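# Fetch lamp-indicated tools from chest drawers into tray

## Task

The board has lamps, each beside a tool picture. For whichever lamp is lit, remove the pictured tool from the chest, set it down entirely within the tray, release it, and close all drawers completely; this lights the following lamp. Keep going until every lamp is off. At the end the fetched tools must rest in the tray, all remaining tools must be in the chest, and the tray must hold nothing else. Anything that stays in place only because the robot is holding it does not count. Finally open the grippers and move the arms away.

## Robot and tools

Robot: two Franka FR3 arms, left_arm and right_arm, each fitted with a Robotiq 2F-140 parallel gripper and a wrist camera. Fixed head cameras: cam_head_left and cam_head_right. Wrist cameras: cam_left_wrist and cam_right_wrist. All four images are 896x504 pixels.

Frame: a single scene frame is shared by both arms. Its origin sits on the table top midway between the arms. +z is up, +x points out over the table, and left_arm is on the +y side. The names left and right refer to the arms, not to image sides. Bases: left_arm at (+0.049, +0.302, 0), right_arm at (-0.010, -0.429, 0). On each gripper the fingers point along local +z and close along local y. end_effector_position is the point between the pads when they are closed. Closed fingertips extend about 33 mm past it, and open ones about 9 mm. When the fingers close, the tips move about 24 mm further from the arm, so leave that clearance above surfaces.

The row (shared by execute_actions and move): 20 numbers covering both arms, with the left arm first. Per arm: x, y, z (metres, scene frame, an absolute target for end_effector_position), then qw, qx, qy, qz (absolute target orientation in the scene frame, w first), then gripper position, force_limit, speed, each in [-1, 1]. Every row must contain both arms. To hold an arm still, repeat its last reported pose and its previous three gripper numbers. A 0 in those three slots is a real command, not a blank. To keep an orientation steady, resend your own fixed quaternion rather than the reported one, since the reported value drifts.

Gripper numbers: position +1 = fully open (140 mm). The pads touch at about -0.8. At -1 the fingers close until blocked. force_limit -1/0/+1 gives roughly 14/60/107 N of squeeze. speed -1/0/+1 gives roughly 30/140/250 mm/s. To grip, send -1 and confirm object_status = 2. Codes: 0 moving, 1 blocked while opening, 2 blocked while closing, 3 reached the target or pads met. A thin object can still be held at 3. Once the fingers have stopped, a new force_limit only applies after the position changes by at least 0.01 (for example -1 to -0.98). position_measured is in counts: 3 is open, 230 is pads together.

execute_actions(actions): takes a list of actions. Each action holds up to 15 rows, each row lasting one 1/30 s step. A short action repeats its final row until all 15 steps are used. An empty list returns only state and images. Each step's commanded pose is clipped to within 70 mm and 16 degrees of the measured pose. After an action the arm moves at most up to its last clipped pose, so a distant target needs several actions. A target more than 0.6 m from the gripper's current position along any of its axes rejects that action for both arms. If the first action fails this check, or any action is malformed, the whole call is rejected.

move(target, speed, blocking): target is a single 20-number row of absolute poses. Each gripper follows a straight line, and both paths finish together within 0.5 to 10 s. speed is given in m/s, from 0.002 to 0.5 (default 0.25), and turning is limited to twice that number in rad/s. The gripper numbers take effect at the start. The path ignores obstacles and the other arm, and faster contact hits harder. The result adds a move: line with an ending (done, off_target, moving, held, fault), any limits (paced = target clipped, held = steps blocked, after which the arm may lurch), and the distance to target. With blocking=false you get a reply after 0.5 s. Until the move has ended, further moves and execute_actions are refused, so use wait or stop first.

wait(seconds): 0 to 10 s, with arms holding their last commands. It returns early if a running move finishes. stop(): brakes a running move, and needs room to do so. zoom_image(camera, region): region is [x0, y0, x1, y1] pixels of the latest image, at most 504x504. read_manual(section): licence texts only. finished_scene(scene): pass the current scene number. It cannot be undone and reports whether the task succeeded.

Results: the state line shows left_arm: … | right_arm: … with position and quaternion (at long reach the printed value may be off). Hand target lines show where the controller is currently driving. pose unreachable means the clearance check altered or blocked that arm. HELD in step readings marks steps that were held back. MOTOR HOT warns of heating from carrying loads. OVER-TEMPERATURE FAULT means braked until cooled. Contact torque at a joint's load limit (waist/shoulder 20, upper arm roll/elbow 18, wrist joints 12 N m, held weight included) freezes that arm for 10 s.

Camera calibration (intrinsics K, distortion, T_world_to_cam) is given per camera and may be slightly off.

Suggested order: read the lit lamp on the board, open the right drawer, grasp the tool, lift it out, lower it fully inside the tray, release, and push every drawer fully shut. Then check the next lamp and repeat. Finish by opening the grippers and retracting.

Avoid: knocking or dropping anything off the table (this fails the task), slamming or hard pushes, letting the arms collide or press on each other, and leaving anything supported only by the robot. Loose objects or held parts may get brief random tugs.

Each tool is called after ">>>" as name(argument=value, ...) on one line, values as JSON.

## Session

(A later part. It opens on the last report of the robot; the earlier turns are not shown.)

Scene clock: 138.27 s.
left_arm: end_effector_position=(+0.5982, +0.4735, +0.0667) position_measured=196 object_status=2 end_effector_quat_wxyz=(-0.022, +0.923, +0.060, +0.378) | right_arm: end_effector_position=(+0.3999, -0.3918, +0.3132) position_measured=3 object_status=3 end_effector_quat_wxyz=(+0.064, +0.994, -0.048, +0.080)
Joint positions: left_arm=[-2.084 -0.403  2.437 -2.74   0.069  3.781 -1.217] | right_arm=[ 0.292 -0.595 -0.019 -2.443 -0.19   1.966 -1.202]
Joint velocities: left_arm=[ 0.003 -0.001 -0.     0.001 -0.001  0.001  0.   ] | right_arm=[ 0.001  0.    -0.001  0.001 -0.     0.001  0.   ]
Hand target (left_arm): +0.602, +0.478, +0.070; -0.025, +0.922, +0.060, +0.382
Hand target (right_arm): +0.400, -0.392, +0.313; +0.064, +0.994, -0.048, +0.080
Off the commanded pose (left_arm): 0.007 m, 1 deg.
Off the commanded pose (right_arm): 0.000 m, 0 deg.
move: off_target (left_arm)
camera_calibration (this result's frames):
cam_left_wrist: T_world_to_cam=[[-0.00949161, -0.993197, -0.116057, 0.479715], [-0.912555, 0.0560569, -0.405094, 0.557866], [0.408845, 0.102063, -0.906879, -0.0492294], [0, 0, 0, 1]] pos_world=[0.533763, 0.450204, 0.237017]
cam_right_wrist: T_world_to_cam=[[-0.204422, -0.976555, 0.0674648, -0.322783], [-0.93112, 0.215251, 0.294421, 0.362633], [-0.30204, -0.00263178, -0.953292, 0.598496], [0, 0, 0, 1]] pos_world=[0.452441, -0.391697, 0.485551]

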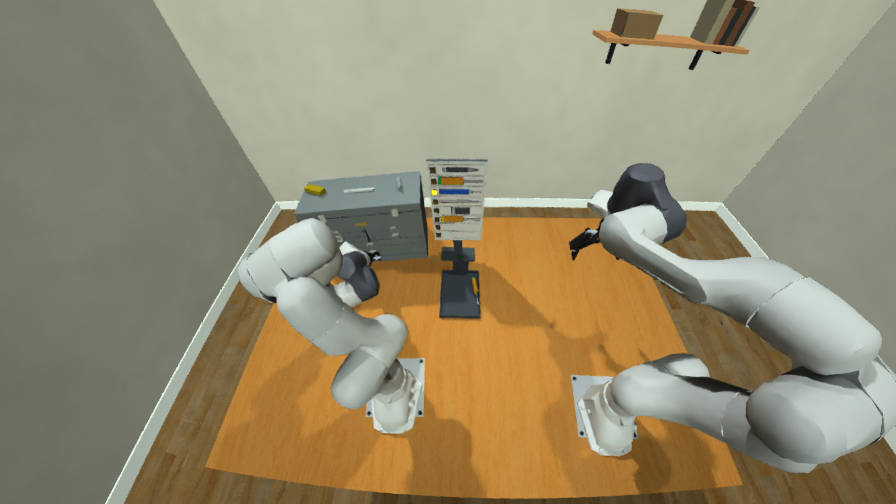

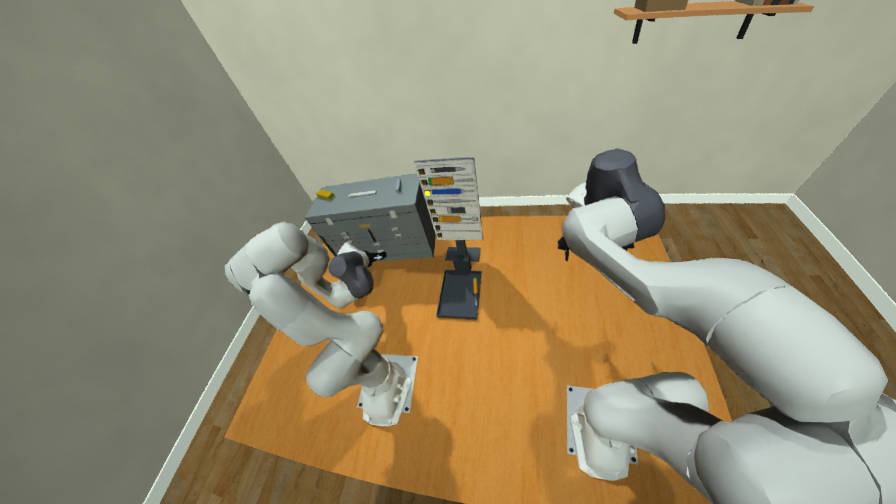

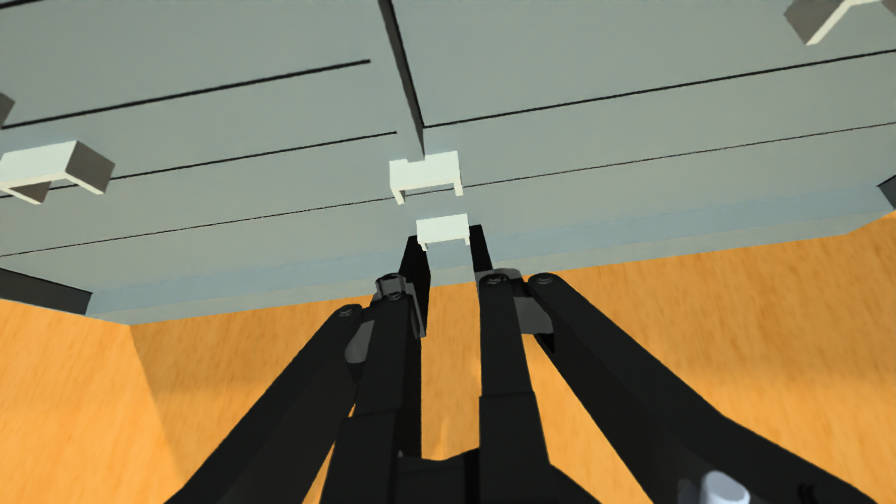

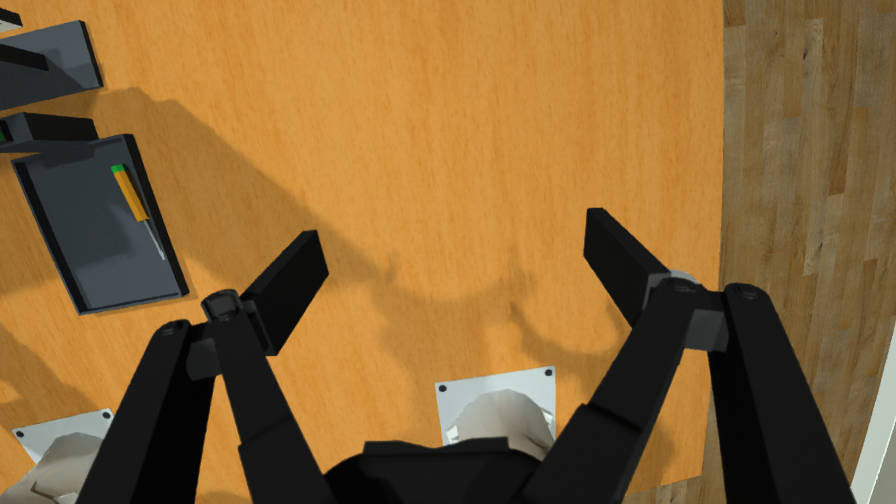

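>>> move(target=[0.465,0.462,0.078,0,0.998,0.065,0,-1,0.6,0.5,0.4,-0.392,0.313,0.064,0.994,-0.048,0.08,1,0,0], speed=0.08)

>>> move(target=[0.465,0.462,0.08,0,0.998,0.065,0,0,0.6,0.5,0.4,-0.392,0.313,0.064,0.994,-0.048,0.08,1,0,0])

>>> move(target=[0.47,0.462,0.40,0,0.998,0.065,0,0,0.6,0.5,0.4,-0.392,0.313,0.064,0.994,-0.048,0.08,1,0,0])

Scene clock: 143.67 s.
left_arm: end_effector_position=(+0.4785, +0.4633, +0.0843) position_measured=196 object_status=2 end_effector_quat_wxyz=(-0.003, +0.998, +0.061, +0.018) | right_arm: end_effector_position=(+0.3999, -0.3918, +0.3132) position_measured=3 object_status=3 end_effector_quat_wxyz=(+0.064, +0.994, -0.048, +0.080)
Joint positions: left_arm=[-0.914 -0.2    1.238 -2.548  0.306  2.496 -1.552] | right_arm=[ 0.292 -0.595 -0.019 -2.443 -0.19   1.966 -1.202]
Joint velocities: left_arm=[-0.001 -0.001 -0.     0.004 -0.001 -0.019  0.004] | right_arm=[ 0.    -0.001  0.    -0.     0.001 -0.     0.001]
Hand target (left_arm): +0.471, +0.464, +0.082; -0.002, +0.998, +0.065, +0.007
Hand target (right_arm): +0.400, -0.392, +0.313; +0.064, +0.994, -0.048, +0.080
Off the commanded pose (left_arm): 0.015 m, 2 deg.
Off the commanded pose (right_arm): 0.000 m, 0 deg.
move: off_target (left_arm)
camera_calibration (this result's frames):
cam_left_wrist: T_world_to_cam=[[-0.0616122, -0.9981, -0.000488082, 0.487873], [-0.949152, 0.0584393, 0.309348, 0.41251], [-0.308731, 0.0195228, -0.950949, 0.402083], [0, 0, 0, 1]] pos_world=[0.545729, 0.45499, 0.25499]
cam_right_wrist: T_world_to_cam=[[-0.204422, -0.976555, 0.0674648, -0.322783], [-0.93112, 0.21525, 0.294421, 0.362633], [-0.30204, -0.00263179, -0.953292, 0.598496], [0, 0, 0, 1]] pos_world=[0.452441, -0.391697, 0.485551]

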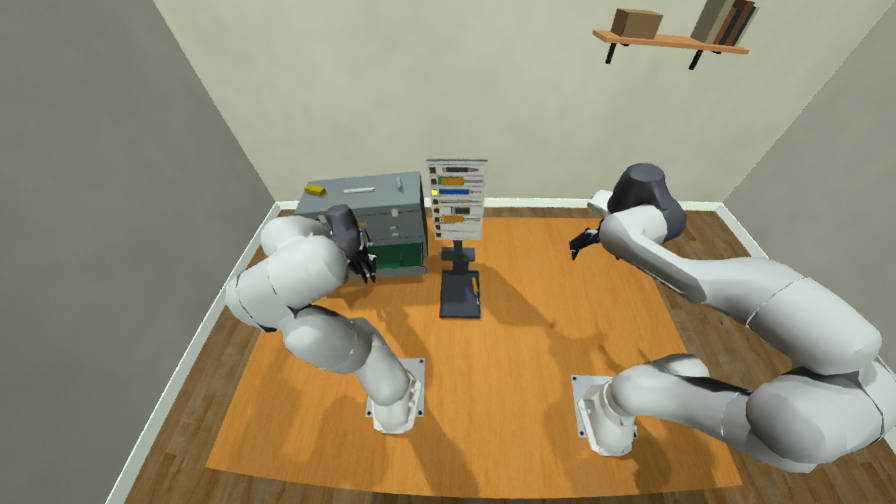

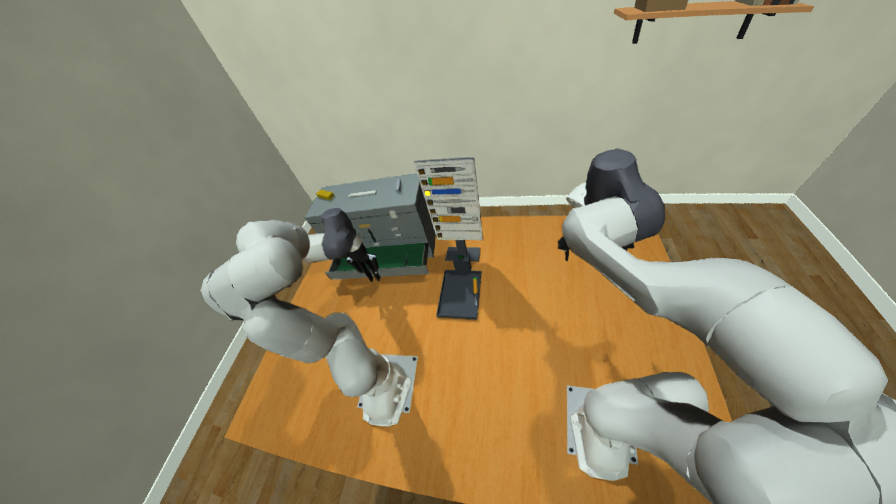

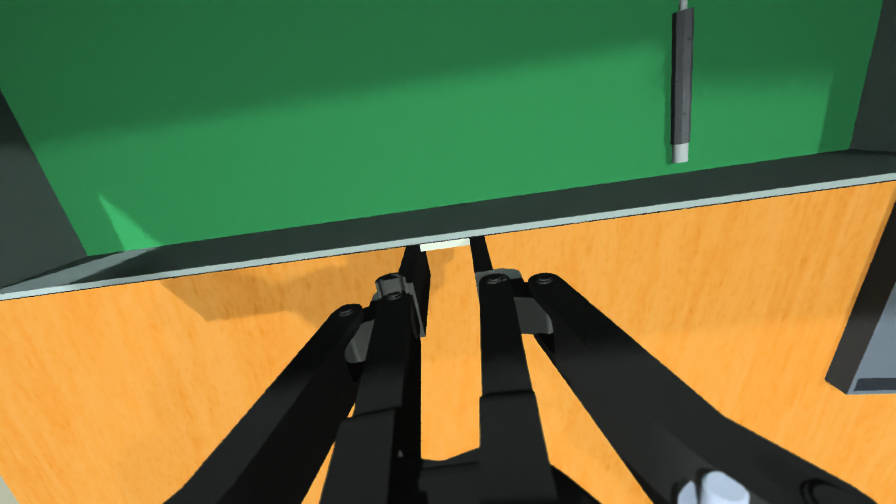

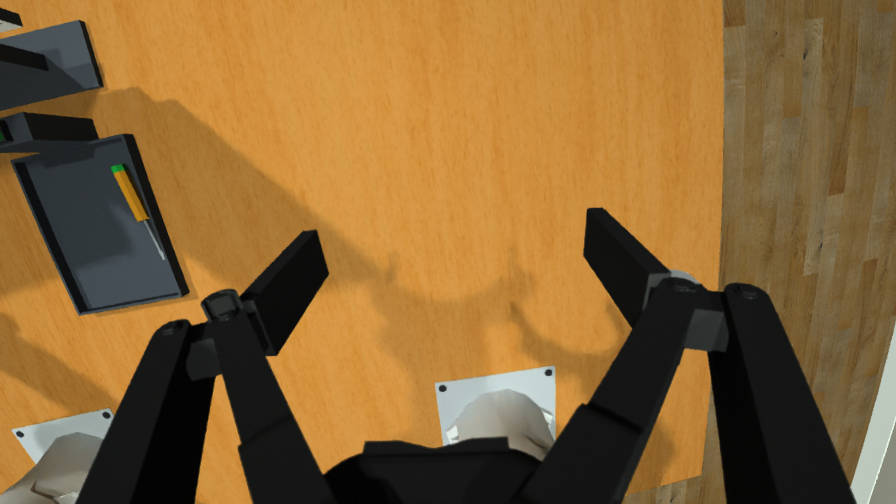

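Scene clock: 144.43 s.
left_arm: end_effector_position=(+0.4672, +0.4630, +0.0804) position_measured=129 object_status=3 end_effector_quat_wxyz=(-0.001, +0.998, +0.063, +0.002) | right_arm: end_effector_position=(+0.3999, -0.3918, +0.3132) position_measured=3 object_status=3 end_effector_quat_wxyz=(+0.064, +0.994, -0.048, +0.080)
Joint positions: left_arm=[-0.907 -0.2    1.236 -2.552  0.306  2.468 -1.552] | right_arm=[ 0.292 -0.595 -0.019 -2.443 -0.19   1.966 -1.202]
Joint velocities: left_arm=[ 0.005  0.    -0.004 -0.     0.    -0.01   0.   ] | right_arm=[-0.     0.    -0.    -0.     0.    -0.001 -0.001]
Hand target (left_arm): +0.465, +0.462, +0.080; -0.000, +0.998, +0.065, +0.000
Hand target (right_arm): +0.400, -0.392, +0.313; +0.064, +0.994, -0.048, +0.080
Off the commanded pose (left_arm): 0.002 m, 0 deg.
Off the commanded pose (right_arm): 0.000 m, 0 deg.
move: done
camera_calibration (this result's frames):
cam_left_wrist: T_world_to_cam=[[-0.0569436, -0.998353, 0.0069113, 0.484297], [-0.939646, 0.0559318, 0.337546, 0.397461], [-0.337377, 0.0127269, -0.941284, 0.410663], [0, 0, 0, 1]] pos_world=[0.539598, 0.456042, 0.249042]
cam_right_wrist: T_world_to_cam=[[-0.204422, -0.976555, 0.0674649, -0.322783], [-0.931119, 0.215251, 0.294421, 0.362633], [-0.30204, -0.00263181, -0.953292, 0.598496], [0, 0, 0, 1]] pos_world=[0.452441, -0.391698, 0.485551]

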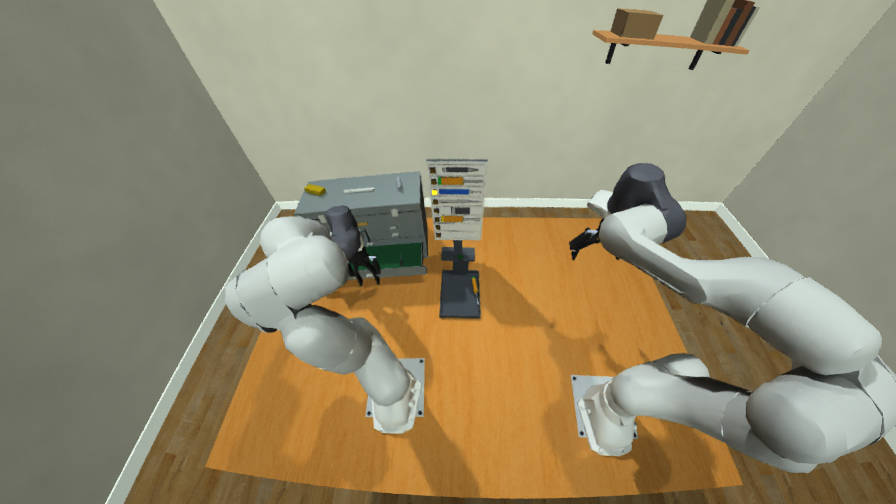

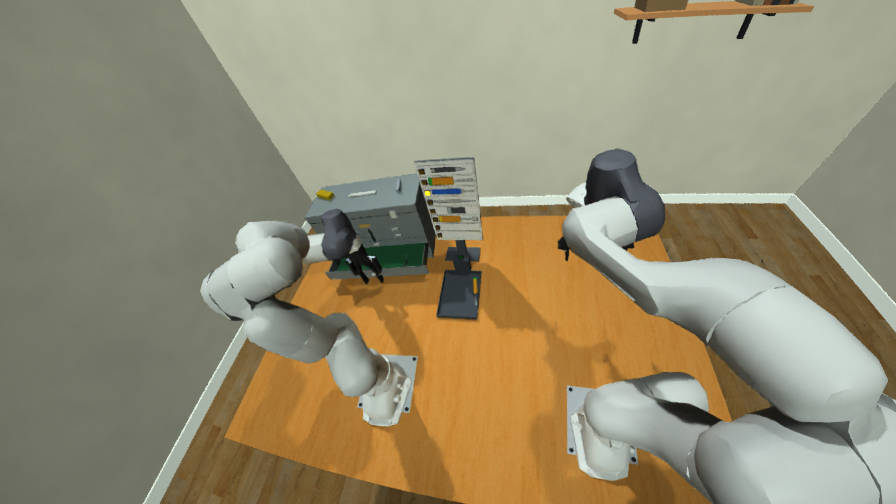

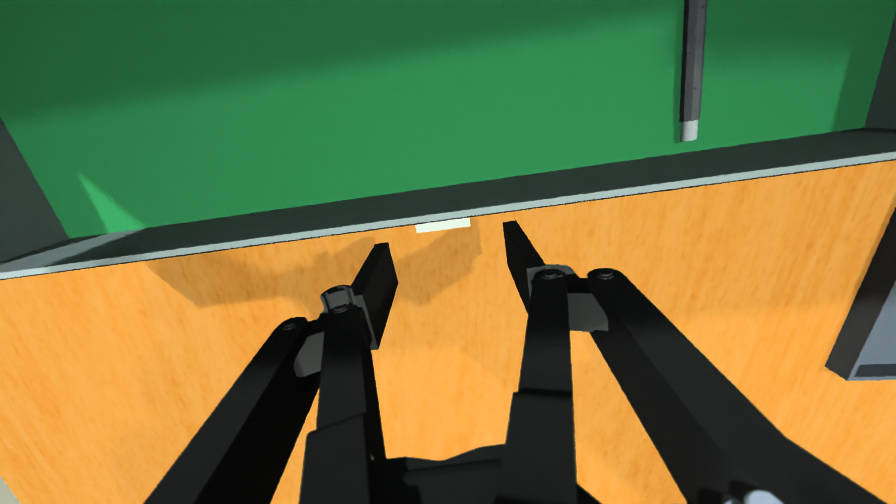

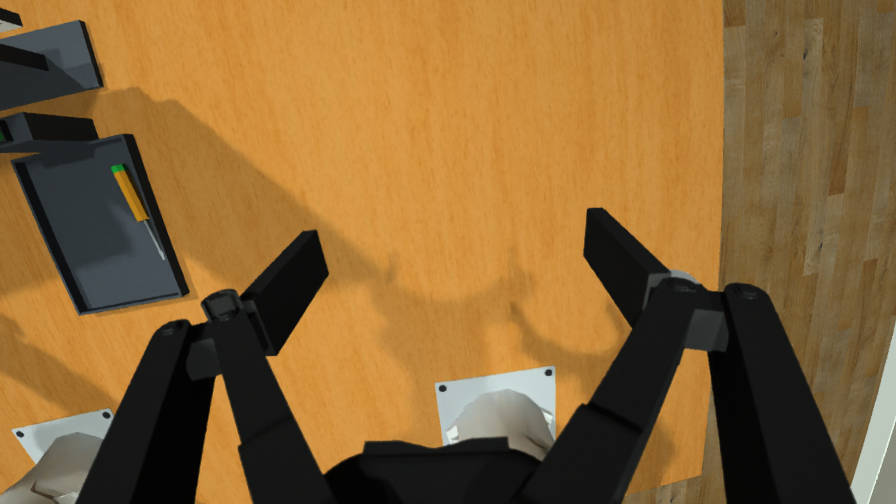

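Scene clock: 146.47 s.
left_arm: end_effector_position=(+0.4695, +0.4672, +0.4006) position_measured=129 object_status=3 end_effector_quat_wxyz=(-0.003, +0.998, +0.070, +0.003) | right_arm: end_effector_position=(+0.3999, -0.3918, +0.3132) position_measured=3 object_status=3 end_effector_quat_wxyz=(+0.064, +0.994, -0.048, +0.080)
Joint positions: left_arm=[-0.663 -0.502  0.738 -1.953  0.336  1.574 -1.637] | right_arm=[ 0.292 -0.595 -0.019 -2.443 -0.19   1.966 -1.202]
Joint velocities: left_arm=[-0.006  0.001 -0.001  0.001 -0.    -0.014  0.001] | right_arm=[-0.     0.001 -0.001  0.001  0.    -0.001  0.   ]
Hand target (left_arm): +0.469, +0.465, +0.401; -0.001, +0.998, +0.066, +0.001
Hand target (right_arm): +0.400, -0.392, +0.313; +0.064, +0.994, -0.048, +0.080
Off the commanded pose (left_arm): 0.005 m, 1 deg.
Off the commanded pose (right_arm): 0.000 m, 0 deg.
move: off_target (left_arm)
camera_calibration (this result's frames):
cam_left_wrist: T_world_to_cam=[[-0.043488, -0.999052, 0.00208984, 0.482288], [-0.940648, 0.0416503, 0.336819, 0.298772], [-0.336587, 0.0126818, -0.941567, 0.71254], [0, 0, 0, 1]] pos_world=[0.541844, 0.46035, 0.569264]
cam_right_wrist: T_world_to_cam=[[-0.204422, -0.976555, 0.067465, -0.322783], [-0.931119, 0.215251, 0.294421, 0.362633], [-0.30204, -0.00263189, -0.953291, 0.598496], [0, 0, 0, 1]] pos_world=[0.452441, -0.391697, 0.485551]

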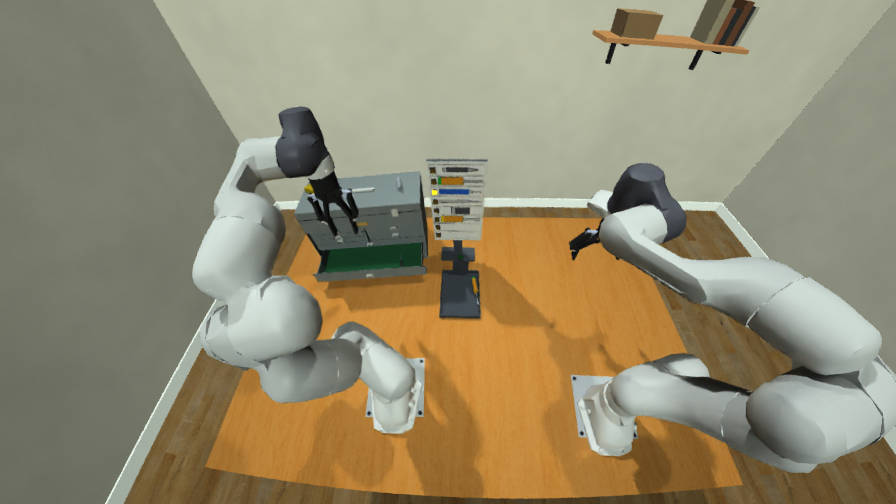

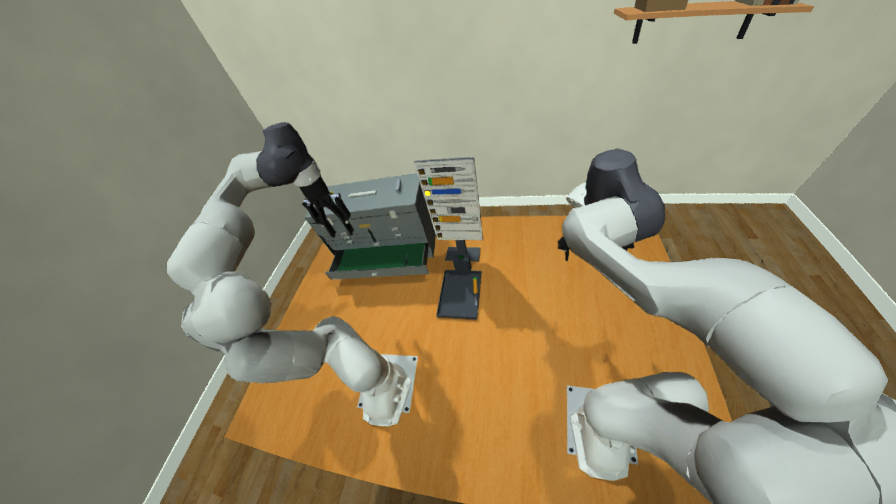

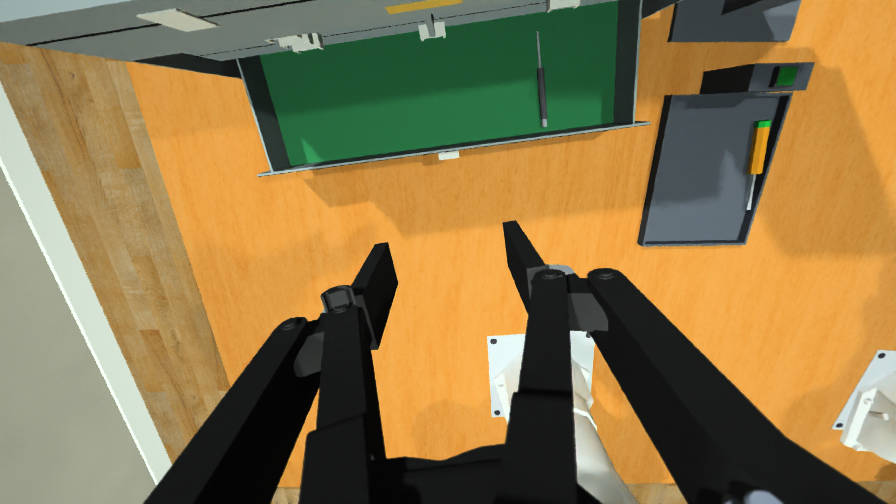

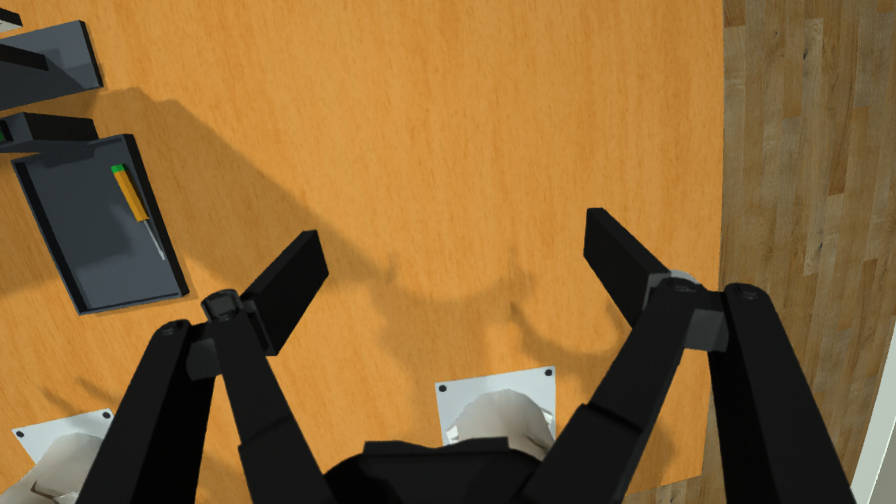

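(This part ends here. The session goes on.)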